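# Close the refrigerator door fully with a mobile arm robot

## Task

Get the refrigerator door completely closed so it stays shut without the robot holding it, while making sure nothing drops a long way, the door is never slammed in either direction, and the robot neither topples nor finishes leaning.

## Robot and tools

Robot: TidyBot++, one mobile base (0.54 m long, 0.50 m wide, 0.38 m high) on four powered casters, carrying a single seven-joint arm with a two-finger gripper. The shoulder sits 0.12 m ahead of the base centre, 0.68 m up. Cameras: base_camera (pinhole, 644x364) and wrist_camera (fisheye, 644x476, looks along the hand). Loose objects may occasionally be nudged by something else.

Frames: base frame has its origin on the floor below the base centre, x forward, y left, z up. hand_pose is reported in this frame and marks the point midway between the finger pads; its z axis runs out along the fingers, its y axis is the opening direction. The odometry frame is the base frame as it was at scene start; heading is positive to the left, -3.142 to 3.142. base_tilt is in degrees, positive when leaning forward or right. Odometry counts wheel turns only, so slip shows as travel and drift of a few cm and several degrees builds up.

Tool execute_actions: argument actions is a list holding exactly one action or none (empty just reports state and images). An action may contain base, joints, or both, plus optional speeds; its motions start together. base takes exactly one relative offset from where the base last measured itself: translate_m (metres, forward positive, -2 to 2), strafe_m (metres, left positive, -2 to 2) or rotate_rad (radians, counter-clockwise from above positive, -6.3 to 6.3). joints is one dictionary, keyed by joint name, of absolute targets: joint_1_rad (any angle; turns the arm about vertical, positive is clockwise from above, opposite to rotate_rad), joint_2_rad shoulder -2.249 to 2.249, joint_3_rad any angle, joint_4_rad elbow -2.579 to 2.579, joint_5_rad any angle, joint_6_rad wrist -2.099 to 2.099, joint_7_rad any angle (hand pointing down: positive counter-clockwise from above; at 1.57 fingers open left/right), gripper_pos 0 (open, about 85 mm gap) to 1 (closed, squeezing roughly 96-120 N per finger). Done-tolerances are 0.039 rad for joints 1-4, 0.056 for 5-7, 0.03 for the gripper. Unbounded joints go the short way; for big turns send steps below half a turn. speeds caps top speed for that action only: translate_m/strafe_m 0.05-0.5 m/s, rotate_rad 0.1-1.57 rad/s (defaults are the maxima). A base move needing over 8.667 s is refused; no action exceeds 15 s. Joints or base left out may still be pushing toward older targets. Unknown keys or out-of-range values refuse the whole call. cameras: list of base_camera, wrist_camera or all; omitted/null means all, [] means none. The pictures line gives image order.

Arm geometry: upper arm 0.42 m, forearm 0.31 m, hand 0.31 m. With joint_1_rad 0, joint_3_rad 3.14, joint_5_rad 0 (near the start), the arm lies in the vertical x plane; segment tilts from vertical are joint_2, joint_2 - joint_4, and joint_2 - joint_4 - joint_6 (positive leans forward); forward reach and height above the shoulder are the sums of length times sin and cos of those. It starts folded, hand down, protruding up to 0.08 m ahead of the base, elbow up to 1.15 m high. A downward hand reaches at most about 0.94 m height, and only close in.

Tool wait: seconds 0 to 10; commands nothing and returns state and images. Tool zoom_image: camera plus region [x0, y0, x1, y1] in pixels of that camera's latest full image, at most 504x504. Tool finished_scene: scene number (1 or 2); irreversible, reports success and gives the next task. Replying without any tool call ends everything.

Result lines: base_status and joint_status give how each motion ended. done means reached (for the base, wheels turned as ordered, even if slipping or blocked). off_target means resting away from target and possibly still pushing. contact_stop or time_out means the target is dropped and it holds position. joint command not followed with cause: means a self-collision check withheld arm targets (gripper still runs); not_followed targets may be retried each action. on_its_own shows uncommanded motion. motor_effort gives percent of max per motor with bracketed peak; readings are noisy and offset. ARM HIT signals a hard collision with the base or itself. If a stop is reported, the rest of that reply's movement calls are skipped.

Cautions: friction leaves joints a little off; correct by sending last command plus (wanted minus read). hand_pose may be 1-2 cm off; trust images. Held loads cause sag. Torque faults (joints 1-4 limit 104.5 N m, 5-7 limit 51.3) freeze the arm 10 s; avoid driving the base while the arm presses something. Catching the arm above about 0.8 m while driving, or pushing/pulling a raised hand sideways, can tip the robot; retract or back off to recover. A blocked base pushes until timeout. Motors heat while holding loads (warning at 60 °C, fault at 75 °C). Push the door closed gently at modest speed, check it is latched with cameras, and withdraw before finishing.

Each tool is called after ">>>" as name(argument=value, ...) on one line, values as JSON.

## Session

>>> execute_actions(actions=[])

Scene clock: 0.00 s.
base_odometry: x=+0.000 y=+0.000 heading=+0.000 (m, m, rad; odometry frame)
base_tilt: forward=+0.1 right=-0.8 (deg)
base_status: not commanded
joint_positions: joint_1_rad=-0.021 joint_2_rad=-0.314 joint_3_rad=+3.146 joint_4_rad=-2.520 joint_5_rad=-0.046 joint_6_rad=-0.857 joint_7_rad=+1.551 gripper_pos=+0.000
joint_status: not commanded
motor_effort: joint_1_rad=+0 joint_2_rad=-3 joint_3_rad=-1 joint_4_rad=+14 joint_5_rad=+1 joint_6_rad=+1 joint_7_rad=+0 (%)
hand_pose: x=+0.2666 y=+0.0149 z=+0.5854 quat_wxyz=(-0.019, +0.999, -0.016, +0.039) (m; base frame)
pictures: base_camera, wrist_camera
Images, in order (width x height): base_camera 644x364, wrist_camera 644x476.

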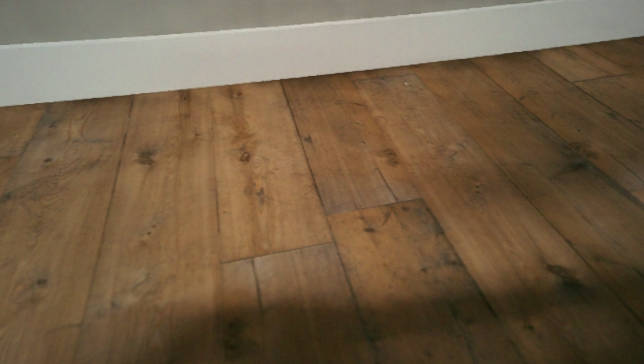

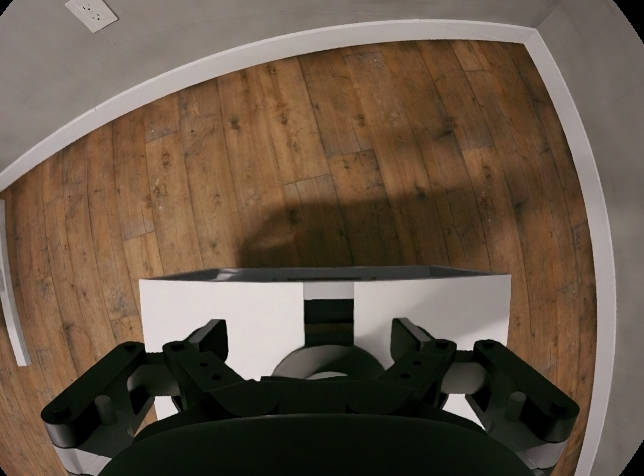

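>>> execute_actions(actions=[{"base":{"rotate_rad":2.2},"joints":{"joint_6_rad":0.3}}])

Scene clock: 2.97 s.
base_odometry: x=+0.000 y=+0.000 heading=+2.200 (m, m, rad; odometry frame)
base_tilt: forward=+0.2 right=-0.9 (deg)
base_status: done
joint_positions: joint_1_rad=-0.021 joint_2_rad=-0.314 joint_3_rad=+3.146 joint_4_rad=-2.515 joint_5_rad=-0.046 joint_6_rad=+0.304 joint_7_rad=+1.551 gripper_pos=+0.000
joint_status: all done
motor_effort: joint_1_rad=+0(1) joint_2_rad=-7(7) joint_3_rad=-1(0) joint_4_rad=+19(19) joint_5_rad=+1(0) joint_6_rad=+9(9) joint_7_rad=+0(0) (%)
hand_pose: x=+0.5378 y=+0.0039 z=+0.7968 quat_wxyz=(-0.018, +0.812, -0.024, +0.582) (m; base frame)
pictures: base_camera, wrist_camera
Images, in order (width x height): base_camera 644x364, wrist_camera 644x476.

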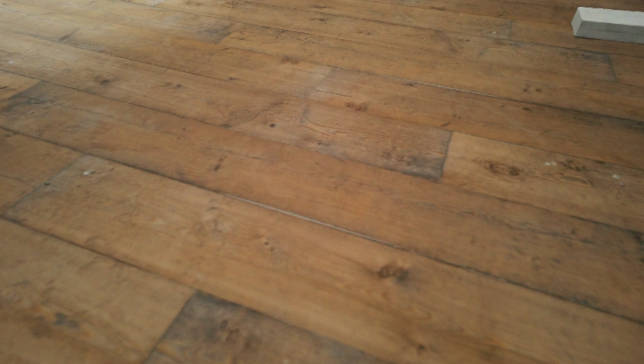

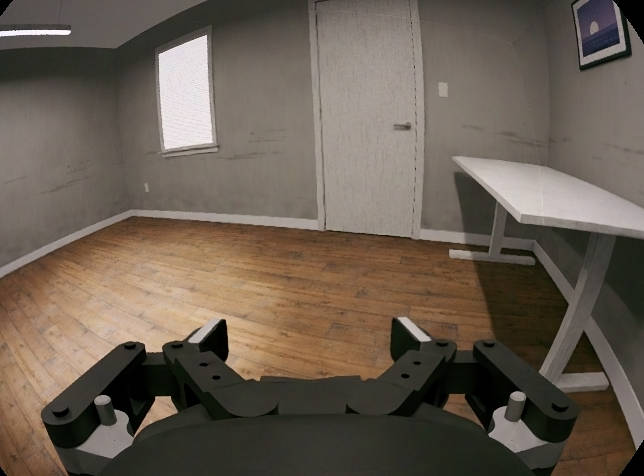

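>>> execute_actions(actions=[{"base":{"rotate_rad":1.2}}])

Scene clock: 65.50 s.
base_odometry: x=+0.000 y=+0.000 heading=-2.884 (m, m, rad; odometry frame)
base_tilt: forward=+0.2 right=-0.9 (deg)
base_status: done
joint_positions: joint_1_rad=-0.021 joint_2_rad=-0.314 joint_3_rad=+3.146 joint_4_rad=-2.515 joint_5_rad=-0.046 joint_6_rad=+0.304 joint_7_rad=+1.551 gripper_pos=+0.000
joint_status: not commanded
motor_effort: joint_1_rad=+0(1) joint_2_rad=-7(7) joint_3_rad=-2(0) joint_4_rad=+19(19) joint_5_rad=+1(2) joint_6_rad=+9(9) joint_7_rad=+0(0) (%)
hand_pose: x=+0.5378 y=+0.0039 z=+0.7968 quat_wxyz=(-0.018, +0.812, -0.023, +0.582) (m; base frame)
pictures: base_camera, wrist_camera
Images, in order (width x height): base_camera 644x364, wrist_camera 644x476.

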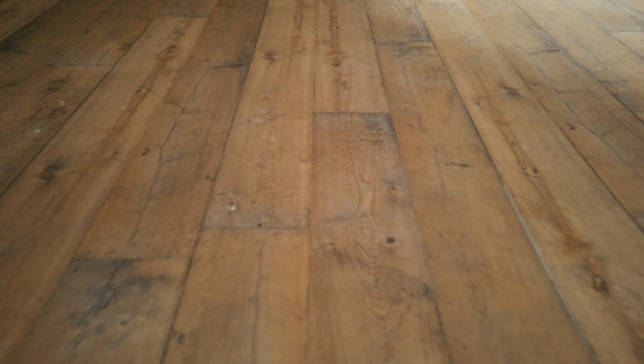

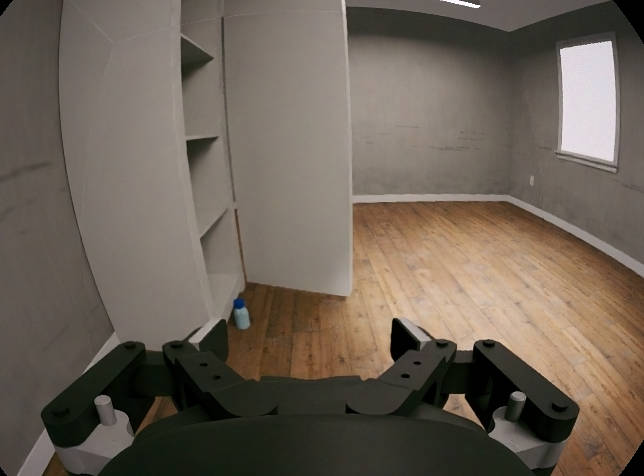

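>>> execute_actions(actions=[{"base":{"translate_m":0.95},"joints":{"joint_1_rad":-0.6,"joint_2_rad":0.9,"joint_4_rad":-1.5,"joint_6_rad":-0.74}}])

Scene clock: 70.30 s.
base_odometry: x=-0.919 y=-0.243 heading=-2.884 (m, m, rad; odometry frame)
base_tilt: forward=+0.1 right=-0.8 (deg)
base_status: done
joint_positions: joint_1_rad=-0.581 joint_2_rad=+0.892 joint_3_rad=+3.146 joint_4_rad=-1.507 joint_5_rad=-0.046 joint_6_rad=-0.718 joint_7_rad=+1.551 gripper_pos=+0.000
joint_status: all done
motor_effort: joint_1_rad=+0(2) joint_2_rad=-37(39) joint_3_rad=-2(2) joint_4_rad=+11(20) joint_5_rad=+1(1) joint_6_rad=+1(10) joint_7_rad=+0(0) (%)
hand_pose: x=+0.5722 y=+0.3079 z=+0.4030 quat_wxyz=(-0.017, +0.966, +0.259, +0.008) (m; base frame)
pictures: base_camera, wrist_camera
Images, in order (width x height): base_camera 644x364, wrist_camera 644x476.

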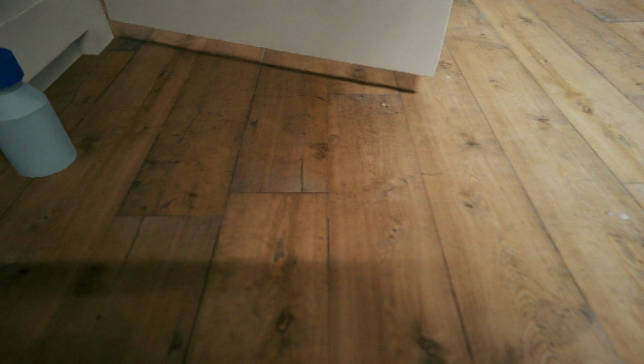

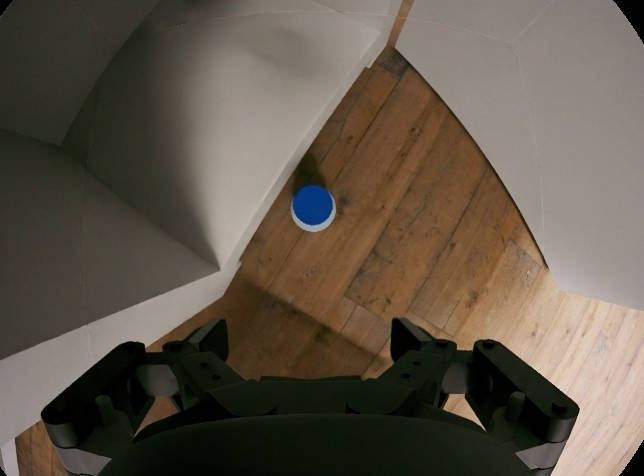

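>>> execute_actions(actions=[{"joints":{"joint_2_rad":1.44,"joint_4_rad":-0.77,"joint_6_rad":-0.95,"joint_7_rad":2.6}}])

Scene clock: 73.27 s.
base_odometry: x=-0.919 y=-0.243 heading=-2.884 (m, m, rad; odometry frame)
base_tilt: forward=+0.1 right=-0.9 (deg)
base_status: not commanded
joint_positions: joint_1_rad=-0.581 joint_2_rad=+1.429 joint_3_rad=+3.146 joint_4_rad=-0.784 joint_5_rad=-0.046 joint_6_rad=-0.927 joint_7_rad=+2.578 gripper_pos=+0.000
joint_status: all done
motor_effort: joint_1_rad=+0(0) joint_2_rad=-46(47) joint_3_rad=-1(3) joint_4_rad=+13(13) joint_5_rad=+1(1) joint_6_rad=+1(1) joint_7_rad=+0(0) (%)
hand_pose: x=+0.6722 y=+0.3761 z=+0.2418 quat_wxyz=(-0.016, +0.711, +0.703, +0.004) (m; base frame)
pictures: base_camera, wrist_camera
Images, in order (width x height): base_camera 644x364, wrist_camera 644x476.

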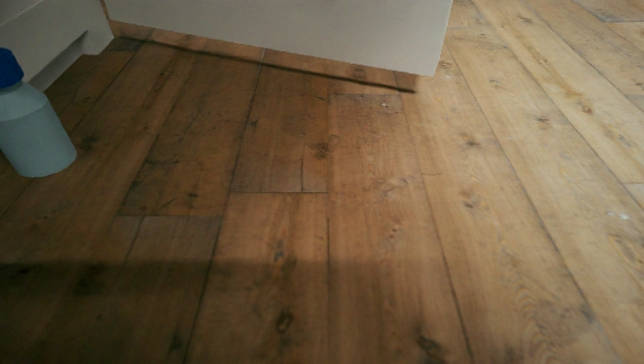

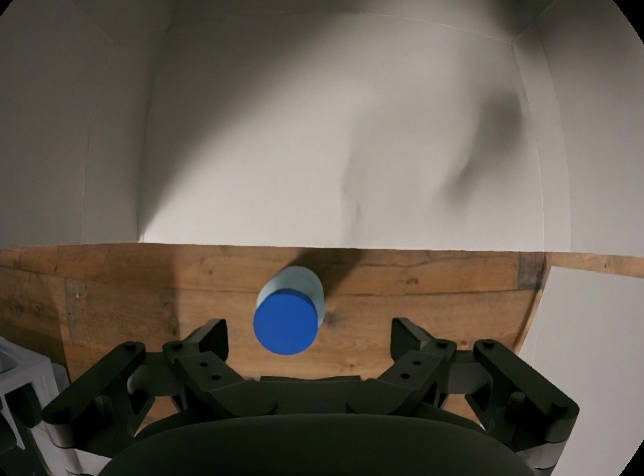

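>>> execute_actions(actions=[{"base":{"translate_m":-0.02},"joints":{"joint_2_rad":1.71,"joint_4_rad":-0.5}}])

>>> execute_actions(actions=[{"joints":{"gripper_pos":1}}])

Scene clock: 75.60 s.
base_odometry: x=-0.899 y=-0.237 heading=-2.884 (m, m, rad; odometry frame)
base_tilt: forward=+0.2 right=-0.9 (deg)
base_status: done
joint_positions: joint_1_rad=-0.591 joint_2_rad=+1.714 joint_3_rad=+3.146 joint_4_rad=-0.512 joint_5_rad=-0.046 joint_6_rad=-0.929 joint_7_rad=+2.578 gripper_pos=+0.000
joint_status: all done
motor_effort: joint_1_rad=+0(4) joint_2_rad=-46(50) joint_3_rad=-2(3) joint_4_rad=+13(15) joint_5_rad=+1(0) joint_6_rad=+0(1) joint_7_rad=+0(0) (%)
hand_pose: x=+0.6622 y=+0.3781 z=+0.1192 quat_wxyz=(-0.018, +0.707, +0.707, -0.003) (m; base frame)
pictures: base_camera, wrist_camera
Images, in order (width x height): base_camera 644x364, wrist_camera 644x476.

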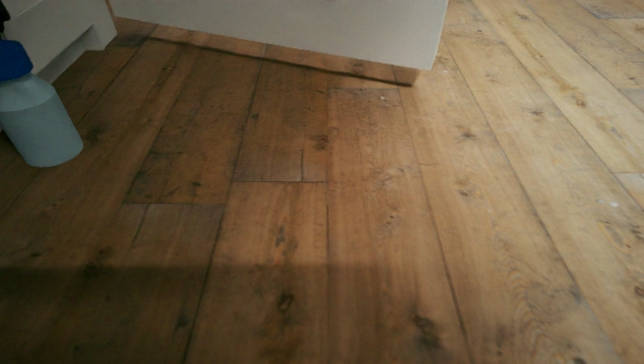

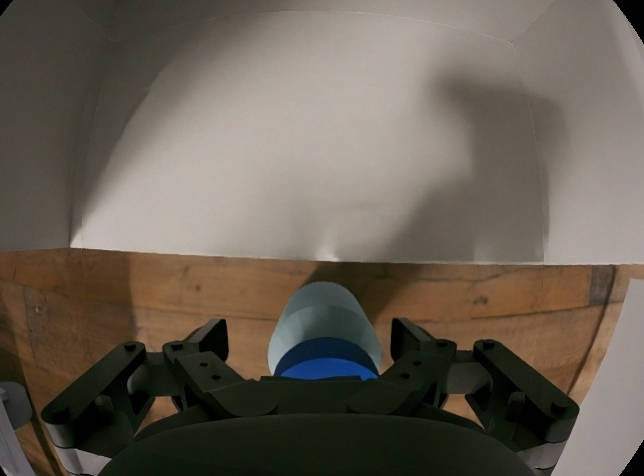

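Scene clock: 76.70 s.
base_odometry: x=-0.899 y=-0.238 heading=-2.884 (m, m, rad; odometry frame)
base_tilt: forward=+0.1 right=-0.9 (deg)
base_status: not commanded
joint_positions: joint_1_rad=-0.591 joint_2_rad=+1.714 joint_3_rad=+3.146 joint_4_rad=-0.510 joint_5_rad=-0.046 joint_6_rad=-0.929 joint_7_rad=+2.578 gripper_pos=+0.999
joint_status: all done
motor_effort: joint_1_rad=+0(1) joint_2_rad=-45(47) joint_3_rad=-3(3) joint_4_rad=+13(13) joint_5_rad=+1(2) joint_6_rad=+0(1) joint_7_rad=+0(0) (%)
hand_pose: x=+0.6628 y=+0.3786 z=+0.1196 quat_wxyz=(-0.017, +0.707, +0.707, -0.002) (m; base frame)
pictures: base_camera, wrist_camera
Images, in order (width x height): base_camera 644x364, wrist_camera 644x476.

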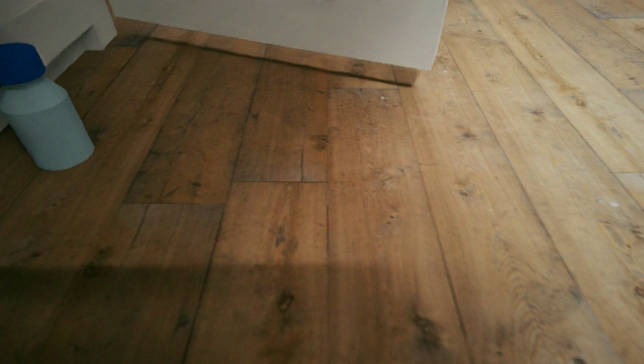

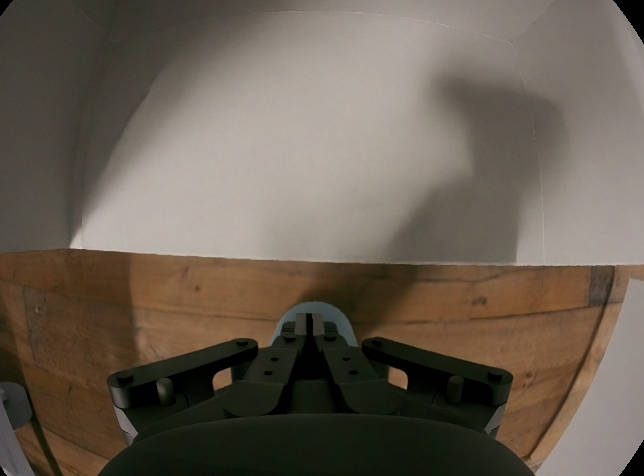

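Squeezed out rightward.

>>> execute_actions(actions=[{"joints":{"gripper_pos":0}}], cameras=[])

>>> execute_actions(actions=[{"base":{"strafe_m":-0.04}}])

>>> execute_actions(actions=[{"joints":{"gripper_pos":1}}])

Scene clock: 78.60 s.
base_odometry: x=-0.899 y=-0.238 heading=-2.884 (m, m, rad; odometry frame)
base_tilt: forward=+0.2 right=-0.9 (deg)
base_status: not commanded
joint_positions: joint_1_rad=-0.591 joint_2_rad=+1.714 joint_3_rad=+3.146 joint_4_rad=-0.510 joint_5_rad=-0.046 joint_6_rad=-0.929 joint_7_rad=+2.578 gripper_pos=+0.000
joint_status: all done
motor_effort: joint_1_rad=+0(0) joint_2_rad=-46(46) joint_3_rad=-2(2) joint_4_rad=+13(13) joint_5_rad=+0(1) joint_6_rad=+0(0) joint_7_rad=+0(0) (%)
hand_pose: x=+0.6628 y=+0.3786 z=+0.1196 quat_wxyz=(-0.017, +0.707, +0.707, -0.002) (m; base frame)
pictures: none
No camera images: the call's "cameras" was empty. Leave "cameras" out to get every camera's image.

Scene clock: 79.63 s.
base_odometry: x=-0.909 y=-0.199 heading=-2.884 (m, m, rad; odometry frame)
base_tilt: forward=+0.1 right=-0.9 (deg)
base_status: done
joint_positions: joint_1_rad=-0.591 joint_2_rad=+1.714 joint_3_rad=+3.146 joint_4_rad=-0.510 joint_5_rad=-0.046 joint_6_rad=-0.930 joint_7_rad=+2.578 gripper_pos=+0.000
joint_status: not commanded
motor_effort: joint_1_rad=+0(4) joint_2_rad=-46(47) joint_3_rad=-3(3) joint_4_rad=+13(14) joint_5_rad=+1(0) joint_6_rad=+0(0) joint_7_rad=+0(0) (%)
hand_pose: x=+0.6631 y=+0.3784 z=+0.1197 quat_wxyz=(-0.017, +0.707, +0.707, -0.002) (m; base frame)
pictures: base_camera, wrist_camera
Images, in order (width x height): base_camera 644x364, wrist_camera 644x476.

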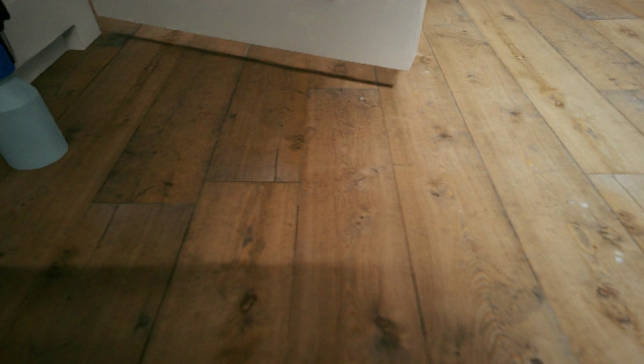

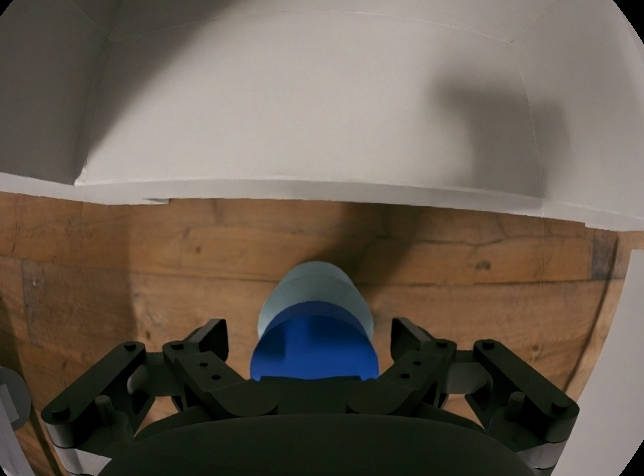

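Scene clock: 80.73 s.
base_odometry: x=-0.909 y=-0.199 heading=-2.884 (m, m, rad; odometry frame)
base_tilt: forward=+0.1 right=-0.9 (deg)
base_status: not commanded
joint_positions: joint_1_rad=-0.591 joint_2_rad=+1.713 joint_3_rad=+3.146 joint_4_rad=-0.508 joint_5_rad=-0.046 joint_6_rad=-0.932 joint_7_rad=+2.578 gripper_pos=+0.421
joint_status: gripper_pos off_target (ended at +0.421, target +1.000)
motor_effort: joint_1_rad=+0(1) joint_2_rad=-46(51) joint_3_rad=-2(2) joint_4_rad=+13(16) joint_5_rad=+0(0) joint_6_rad=+0(1) joint_7_rad=+0(0) (%)
hand_pose: x=+0.6635 y=+0.3787 z=+0.1205 quat_wxyz=(-0.017, +0.707, +0.707, -0.002) (m; base frame)
pictures: base_camera, wrist_camera
Images, in order (width x height): base_camera 644x364, wrist_camera 644x476.

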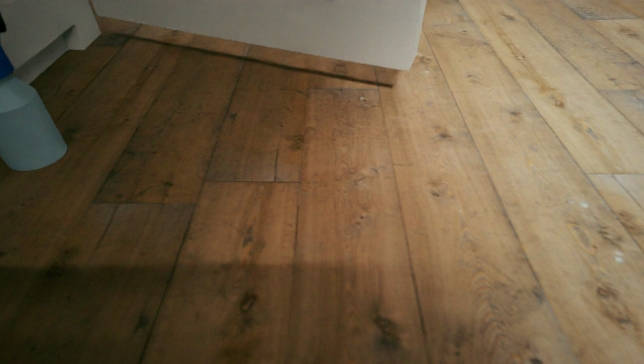

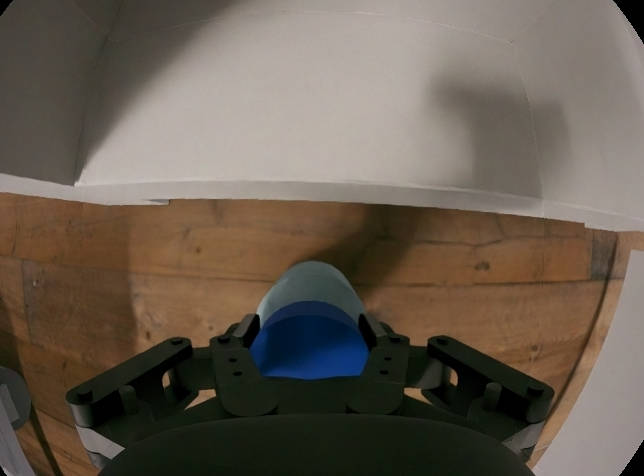

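>>> execute_actions(actions=[{"joints":{"joint_2_rad":1.62}}], cameras=[])

>>> execute_actions(actions=[{"base":{"strafe_m":-0.55},"joints":{"joint_1_rad":1.7}}], cameras=[])

>>> execute_actions(actions=[{"joints":{"joint_2_rad":1.71}}])

>>> execute_actions(actions=[{"joints":{"gripper_pos":0}}], cameras=[])

>>> execute_actions(actions=[{"joints":{"joint_2_rad":1.3}}], cameras=[])

>>> execute_actions(actions=[{"base":{"translate_m":1.5},"joints":{"joint_1_rad":0,"joint_2_rad":-0.35,"joint_4_rad":-2.5,"joint_6_rad":-0.1,"joint_7_rad":1.57}}], cameras=[])

>>> execute_actions(actions=[{"joints":{"joint_1_rad":-2.0}}])

Scene clock: 83.33 s.
base_odometry: x=-0.909 y=-0.199 heading=-2.884 (m, m, rad; odometry frame)
base_tilt: forward=+0.1 right=-1.0 (deg)
base_status: not commanded
joint_positions: joint_1_rad=-0.591 joint_2_rad=+1.649 joint_3_rad=+3.146 joint_4_rad=-0.511 joint_5_rad=-0.046 joint_6_rad=-0.932 joint_7_rad=+2.578 gripper_pos=+0.421
joint_status: all done
motor_effort: joint_1_rad=+0(0) joint_2_rad=-52(54) joint_3_rad=-3(3) joint_4_rad=+16(17) joint_5_rad=+1(1) joint_6_rad=+1(1) joint_7_rad=+0(0) (%)
hand_pose: x=+0.6910 y=+0.3972 z=+0.1632 quat_wxyz=(-0.011, +0.706, +0.707, +0.028) (m; base frame)
pictures: none
No camera images: the call's "cameras" was empty. Leave "cameras" out to get every camera's image.

Scene clock: 86.67 s.
base_odometry: x=-1.050 y=+0.333 heading=-2.884 (m, m, rad; odometry frame)
base_tilt: forward=+0.1 right=-0.8 (deg)
base_status: done
joint_positions: joint_1_rad=+1.696 joint_2_rad=+1.631 joint_3_rad=+3.144 joint_4_rad=-0.500 joint_5_rad=-0.059 joint_6_rad=-0.956 joint_7_rad=+2.584 gripper_pos=+0.423
joint_status: all done
motor_effort: joint_1_rad=-1(28) joint_2_rad=-52(56) joint_3_rad=-4(18) joint_4_rad=+17(28) joint_5_rad=+0(15) joint_6_rad=+1(15) joint_7_rad=+0(4) (%)
hand_pose: x=+0.0464 y=-0.6998 z=+0.1788 quat_wxyz=(+0.022, +0.936, -0.350, +0.028) (m; base frame)
pictures: none
No camera images: the call's "cameras" was empty. Leave "cameras" out to get every camera's image.

Scene clock: 87.80 s.
base_odometry: x=-1.050 y=+0.333 heading=-2.884 (m, m, rad; odometry frame)
base_tilt: forward=+0.1 right=-0.8 (deg)
base_status: not commanded
joint_positions: joint_1_rad=+1.696 joint_2_rad=+1.715 joint_3_rad=+3.145 joint_4_rad=-0.503 joint_5_rad=-0.059 joint_6_rad=-0.957 joint_7_rad=+2.584 gripper_pos=+0.423
joint_status: all done
motor_effort: joint_1_rad=+0(3) joint_2_rad=-44(52) joint_3_rad=-3(5) joint_4_rad=+12(17) joint_5_rad=+0(2) joint_6_rad=+0(4) joint_7_rad=+0(0) (%)
hand_pose: x=+0.0515 y=-0.6540 z=+0.1213 quat_wxyz=(-0.021, +0.936, -0.351, +0.018) (m; base frame)
pictures: base_camera, wrist_camera
Images, in order (width x height): base_camera 644x364, wrist_camera 644x476.

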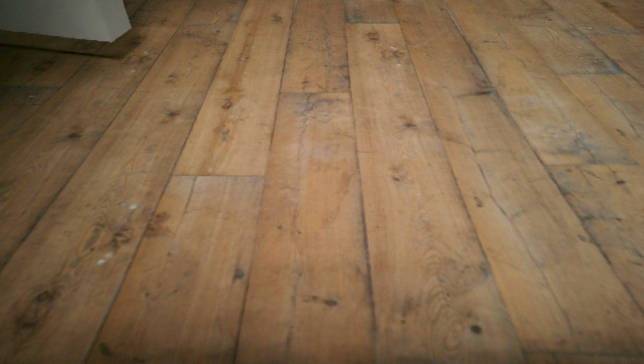

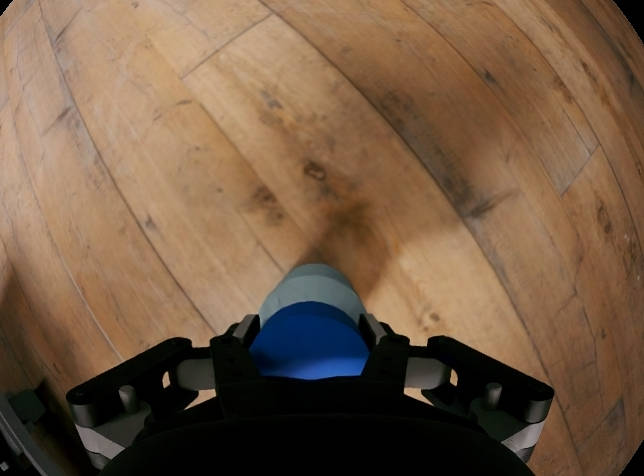

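Scene clock: 88.90 s.
base_odometry: x=-1.050 y=+0.333 heading=-2.884 (m, m, rad; odometry frame)
base_tilt: forward=+0.2 right=-0.9 (deg)
base_status: not commanded
joint_positions: joint_1_rad=+1.696 joint_2_rad=+1.715 joint_3_rad=+3.145 joint_4_rad=-0.503 joint_5_rad=-0.059 joint_6_rad=-0.957 joint_7_rad=+2.584 gripper_pos=+0.000
joint_status: all done
motor_effort: joint_1_rad=+0(1) joint_2_rad=-46(49) joint_3_rad=-2(3) joint_4_rad=+13(14) joint_5_rad=+1(0) joint_6_rad=+0(0) joint_7_rad=+0(0) (%)
hand_pose: x=+0.0515 y=-0.6538 z=+0.1211 quat_wxyz=(-0.021, +0.936, -0.351, +0.018) (m; base frame)
pictures: none
No camera images: the call's "cameras" was empty. Leave "cameras" out to get every camera's image.

Scene clock: 90.77 s.
base_odometry: x=-1.050 y=+0.333 heading=-2.884 (m, m, rad; odometry frame)
base_tilt: forward=+0.1 right=-0.9 (deg)
base_status: not commanded
joint_positions: joint_1_rad=+1.696 joint_2_rad=+1.299 joint_3_rad=+3.145 joint_4_rad=-0.495 joint_5_rad=-0.059 joint_6_rad=-0.957 joint_7_rad=+2.584 gripper_pos=+0.000
joint_status: all done
motor_effort: joint_1_rad=+0(1) joint_2_rad=-50(53) joint_3_rad=-2(3) joint_4_rad=+19(20) joint_5_rad=+1(0) joint_6_rad=+4(4) joint_7_rad=+0(0) (%)
hand_pose: x=+0.0298 y=-0.8259 z=+0.4379 quat_wxyz=(+0.184, +0.920, -0.340, +0.066) (m; base frame)
pictures: none
No camera images: the call's "cameras" was empty. Leave "cameras" out to get every camera's image.

Scene clock: 95.10 s.
base_odometry: x=-2.501 y=-0.049 heading=-2.884 (m, m, rad; odometry frame)
base_tilt: forward=+0.1 right=-0.9 (deg)
base_status: done
joint_positions: joint_1_rad=+0.019 joint_2_rad=-0.337 joint_3_rad=+3.141 joint_4_rad=-2.491 joint_5_rad=-0.059 joint_6_rad=-0.120 joint_7_rad=+1.594 gripper_pos=+0.000
joint_status: all done
motor_effort: joint_1_rad=+0(9) joint_2_rad=-5(51) joint_3_rad=-1(5) joint_4_rad=+18(19) joint_5_rad=+1(0) joint_6_rad=+8(7) joint_7_rad=+0(1) (%)
hand_pose: x=+0.4798 y=-0.0033 z=+0.7047 quat_wxyz=(-0.007, +0.907, -0.023, +0.421) (m; base frame)
pictures: none
No camera images: the call's "cameras" was empty. Leave "cameras" out to get every camera's image.

Scene clock: 98.20 s.
base_odometry: x=-2.501 y=-0.049 heading=-2.884 (m, m, rad; odometry frame)
base_tilt: forward=+0.1 right=-0.9 (deg)
base_status: not commanded
joint_positions: joint_1_rad=-1.982 joint_2_rad=-0.337 joint_3_rad=+3.141 joint_4_rad=-2.491 joint_5_rad=-0.059 joint_6_rad=-0.120 joint_7_rad=+1.594 gripper_pos=+0.000
joint_status: all done
motor_effort: joint_1_rad=+0(0) joint_2_rad=-5(5) joint_3_rad=-1(1) joint_4_rad=+18(18) joint_5_rad=+1(1) joint_6_rad=+7(7) joint_7_rad=+0(0) (%)
hand_pose: x=-0.0284 y=+0.3293 z=+0.7047 quat_wxyz=(-0.358, +0.509, +0.751, +0.222) (m; base frame)
pictures: base_camera, wrist_camera
Images, in order (width x height): base_camera 644x364, wrist_camera 644x476.

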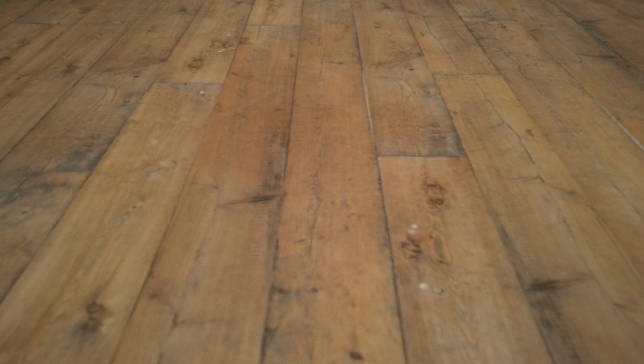

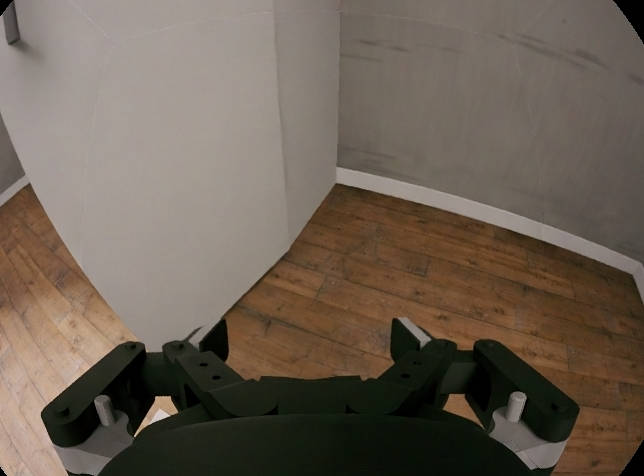

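>>> execute_actions(actions=[{"base":{"strafe_m":0.35},"joints":{"joint_6_rad":-0.8,"joint_1_rad":-2.4}}])

>>> execute_actions(actions=[{"base":{"translate_m":-0.7},"speeds":{"translate_m":0.13}}])

>>> execute_actions(actions=[{"base":{"strafe_m":0.27},"speeds":{"strafe_m":0.08}}])

Scene clock: 101.10 s.
base_odometry: x=-2.412 y=-0.387 heading=-2.885 (m, m, rad; odometry frame)
base_tilt: forward=+0.1 right=-1.0 (deg)
base_status: done
joint_positions: joint_1_rad=-2.381 joint_2_rad=-0.339 joint_3_rad=+3.141 joint_4_rad=-2.493 joint_5_rad=-0.059 joint_6_rad=-0.781 joint_7_rad=+1.594 gripper_pos=+0.000
joint_status: all done
motor_effort: joint_1_rad=+0(1) joint_2_rad=-2(5) joint_3_rad=-1(1) joint_4_rad=+15(19) joint_5_rad=+1(0) joint_6_rad=+2(7) joint_7_rad=+0(0) (%)
hand_pose: x=-0.0258 y=+0.1182 z=+0.6011 quat_wxyz=(-0.104, +0.376, +0.921, +0.018) (m; base frame)
pictures: base_camera, wrist_camera
Images, in order (width x height): base_camera 644x364, wrist_camera 644x476.

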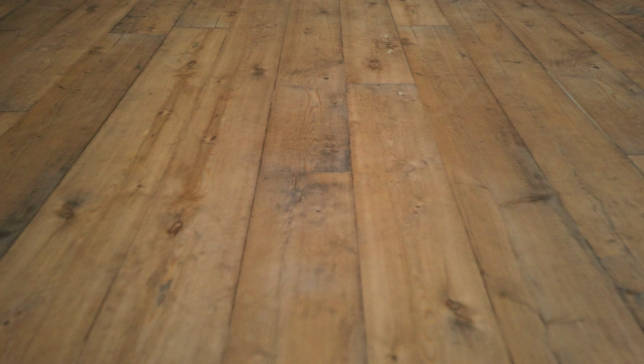

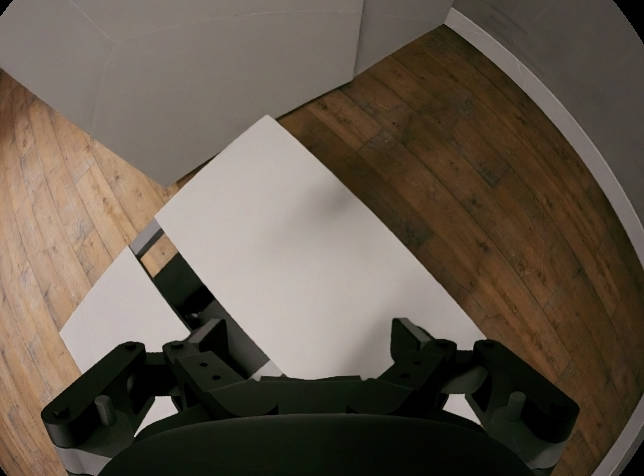

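Scene clock: 107.03 s.
base_odometry: x=-1.734 y=-0.209 heading=-2.885 (m, m, rad; odometry frame)
base_tilt: forward=+0.1 right=-0.9 (deg)
base_status: done
joint_positions: joint_1_rad=-2.381 joint_2_rad=-0.339 joint_3_rad=+3.141 joint_4_rad=-2.493 joint_5_rad=-0.059 joint_6_rad=-0.782 joint_7_rad=+1.594 gripper_pos=+0.000
joint_status: not commanded
motor_effort: joint_1_rad=+0(1) joint_2_rad=-3(5) joint_3_rad=-1(1) joint_4_rad=+15(17) joint_5_rad=+1(0) joint_6_rad=+3(4) joint_7_rad=+0(0) (%)
hand_pose: x=-0.0258 y=+0.1181 z=+0.6011 quat_wxyz=(-0.104, +0.376, +0.921, +0.018) (m; base frame)
pictures: base_camera, wrist_camera
Images, in order (width x height): base_camera 644x364, wrist_camera 644x476.

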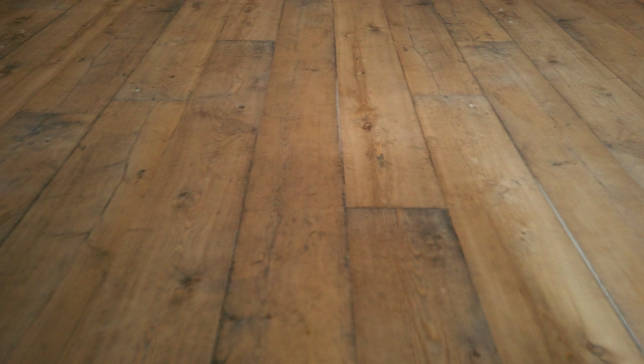

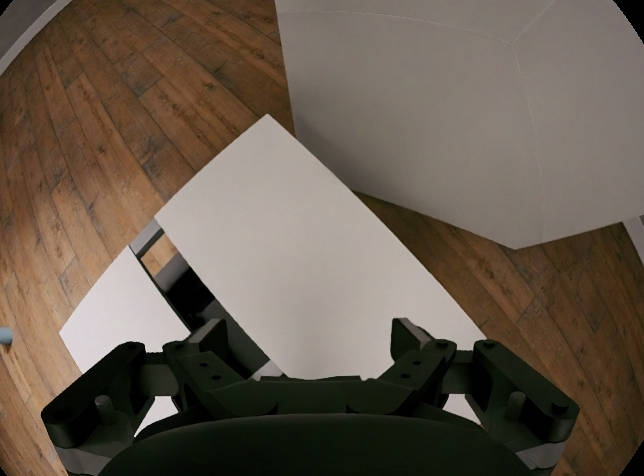

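Scene clock: 110.93 s.
base_odometry: x=-1.666 y=-0.471 heading=-2.885 (m, m, rad; odometry frame)
base_tilt: forward=+0.1 right=-0.9 (deg)
base_status: done
joint_positions: joint_1_rad=-2.381 joint_2_rad=-0.340 joint_3_rad=+3.141 joint_4_rad=-2.493 joint_5_rad=-0.059 joint_6_rad=-0.782 joint_7_rad=+1.594 gripper_pos=+0.000
joint_status: not commanded
motor_effort: joint_1_rad=+0(1) joint_2_rad=-2(3) joint_3_rad=-1(0) joint_4_rad=+15(16) joint_5_rad=+1(1) joint_6_rad=+2(3) joint_7_rad=+0(0) (%)
hand_pose: x=-0.0258 y=+0.1181 z=+0.6012 quat_wxyz=(-0.104, +0.376, +0.921, +0.018) (m; base frame)
pictures: base_camera, wrist_camera
Images, in order (width x height): base_camera 644x364, wrist_camera 644x476.

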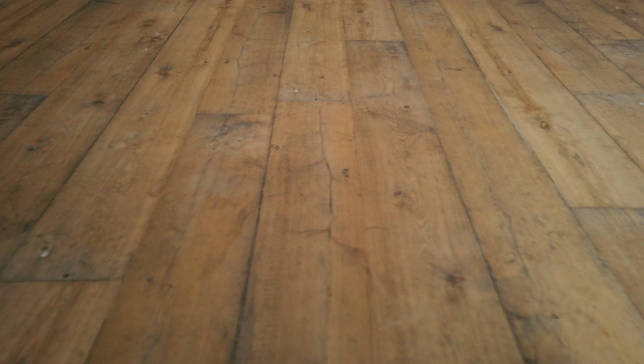

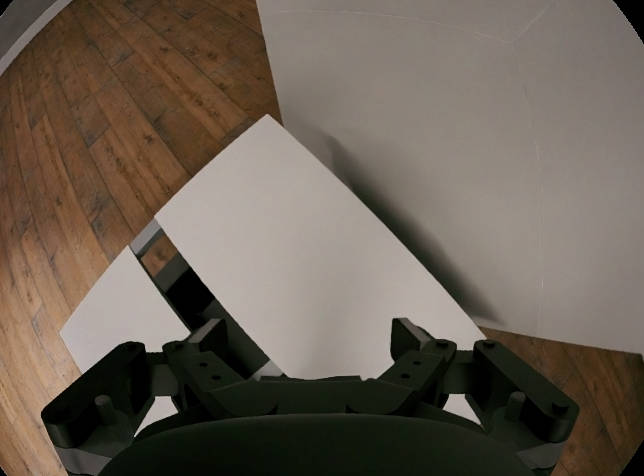

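>>> execute_actions(actions=[{"base":{"rotate_rad":-0.1},"speeds":{"rotate_rad":0.2}}], cameras=[])

>>> execute_actions(actions=[{"base":{"strafe_m":0.07},"speeds":{"strafe_m":0.05},"joints":{"joint_1_rad":-2.9,"joint_2_rad":0.3,"joint_4_rad":-1.6,"joint_6_rad":-0.9,"joint_7_rad":0.3}}])

Scene clock: 112.67 s.
base_odometry: x=-1.666 y=-0.471 heading=-2.985 (m, m, rad; odometry frame)
base_tilt: forward=+0.1 right=-0.9 (deg)
base_status: done
joint_positions: joint_1_rad=-2.381 joint_2_rad=-0.340 joint_3_rad=+3.141 joint_4_rad=-2.493 joint_5_rad=-0.059 joint_6_rad=-0.782 joint_7_rad=+1.594 gripper_pos=+0.000
joint_status: not commanded
motor_effort: joint_1_rad=+0(0) joint_2_rad=-2(4) joint_3_rad=-1(1) joint_4_rad=+15(15) joint_5_rad=+1(1) joint_6_rad=+2(3) joint_7_rad=+0(0) (%)
hand_pose: x=-0.0258 y=+0.1181 z=+0.6012 quat_wxyz=(-0.104, +0.376, +0.921, +0.018) (m; base frame)
pictures: none
No camera images: the call's "cameras" was empty. Leave "cameras" out to get every camera's image.

Scene clock: 116.37 s.
base_odometry: x=-1.655 y=-0.536 heading=-2.978 (m, m, rad; odometry frame)
base_tilt: forward=+0.0 right=-0.9 (deg)
base_status: strafe_m time_out (by the wheels' count: +0.067 of +0.070)
joint_positions: joint_1_rad=-2.885 joint_2_rad=+0.288 joint_3_rad=+3.142 joint_4_rad=-1.611 joint_5_rad=-0.059 joint_6_rad=-0.877 joint_7_rad=+0.322 gripper_pos=+0.000
joint_status: all done
motor_effort: joint_1_rad=+0(5) joint_2_rad=-26(28) joint_3_rad=-1(5) joint_4_rad=+18(18) joint_5_rad=+1(0) joint_6_rad=+4(4) joint_7_rad=+0(0) (%)
hand_pose: x=-0.3960 y=+0.1195 z=+0.6938 quat_wxyz=(-0.148, +0.683, +0.707, -0.109) (m; base frame)
pictures: base_camera, wrist_camera
Images, in order (width x height): base_camera 644x364, wrist_camera 644x476.

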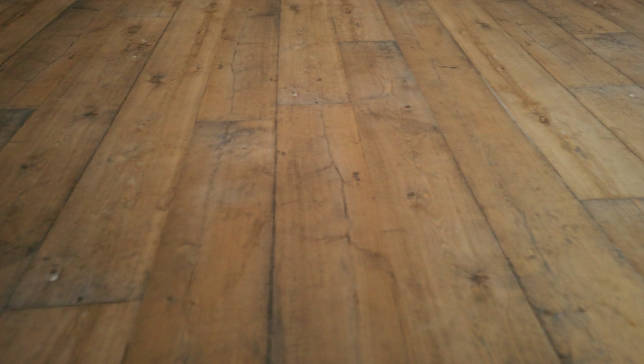

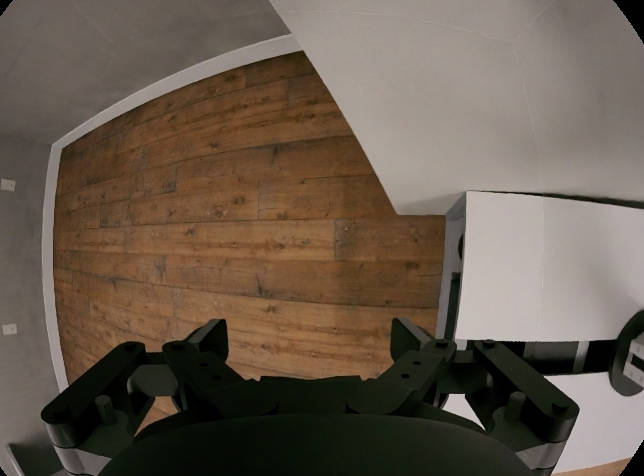

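Verify the gap.

>>> execute_actions(actions=[{"base":{"strafe_m":-0.05},"joints":{"joint_2_rad":0.9,"joint_4_rad":-0.9,"joint_6_rad":-1.7}}])

Scene clock: 118.87 s.
base_odometry: x=-1.663 y=-0.487 heading=-2.979 (m, m, rad; odometry frame)
base_tilt: forward=+0.1 right=-0.9 (deg)
base_status: done
joint_positions: joint_1_rad=-2.895 joint_2_rad=+0.889 joint_3_rad=+3.142 joint_4_rad=-0.913 joint_5_rad=-0.059 joint_6_rad=-1.679 joint_7_rad=+0.322 gripper_pos=+0.000
joint_status: all done
motor_effort: joint_1_rad=+0(3) joint_2_rad=-40(41) joint_3_rad=-2(3) joint_4_rad=+14(18) joint_5_rad=+1(0) joint_6_rad=-3(4) joint_7_rad=+0(0) (%)
hand_pose: x=-0.3987 y=+0.1103 z=+0.5818 quat_wxyz=(+0.162, +0.671, +0.721, +0.056) (m; base frame)
pictures: base_camera, wrist_camera
Images, in order (width x height): base_camera 644x364, wrist_camera 644x476.

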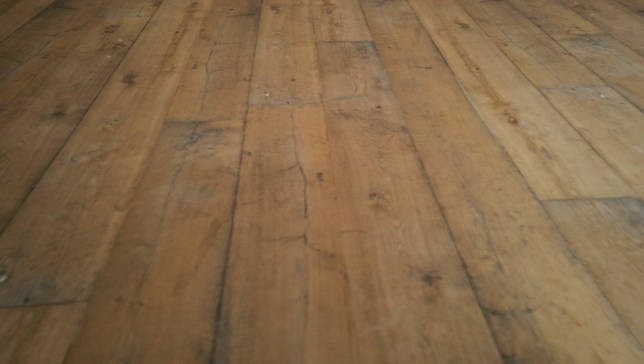

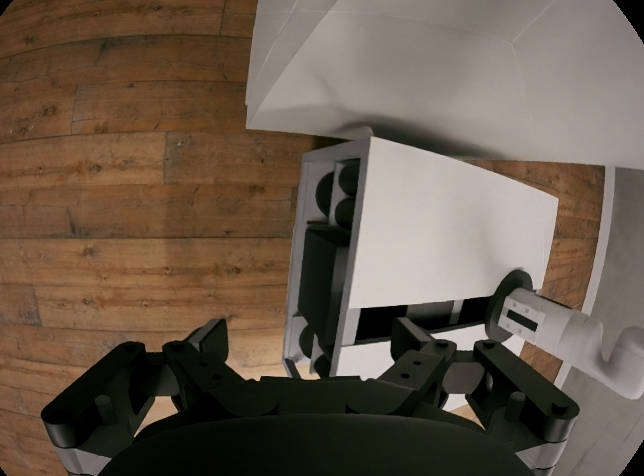

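>>> finished_scene(scene=1)

The scene is finished: the task was done.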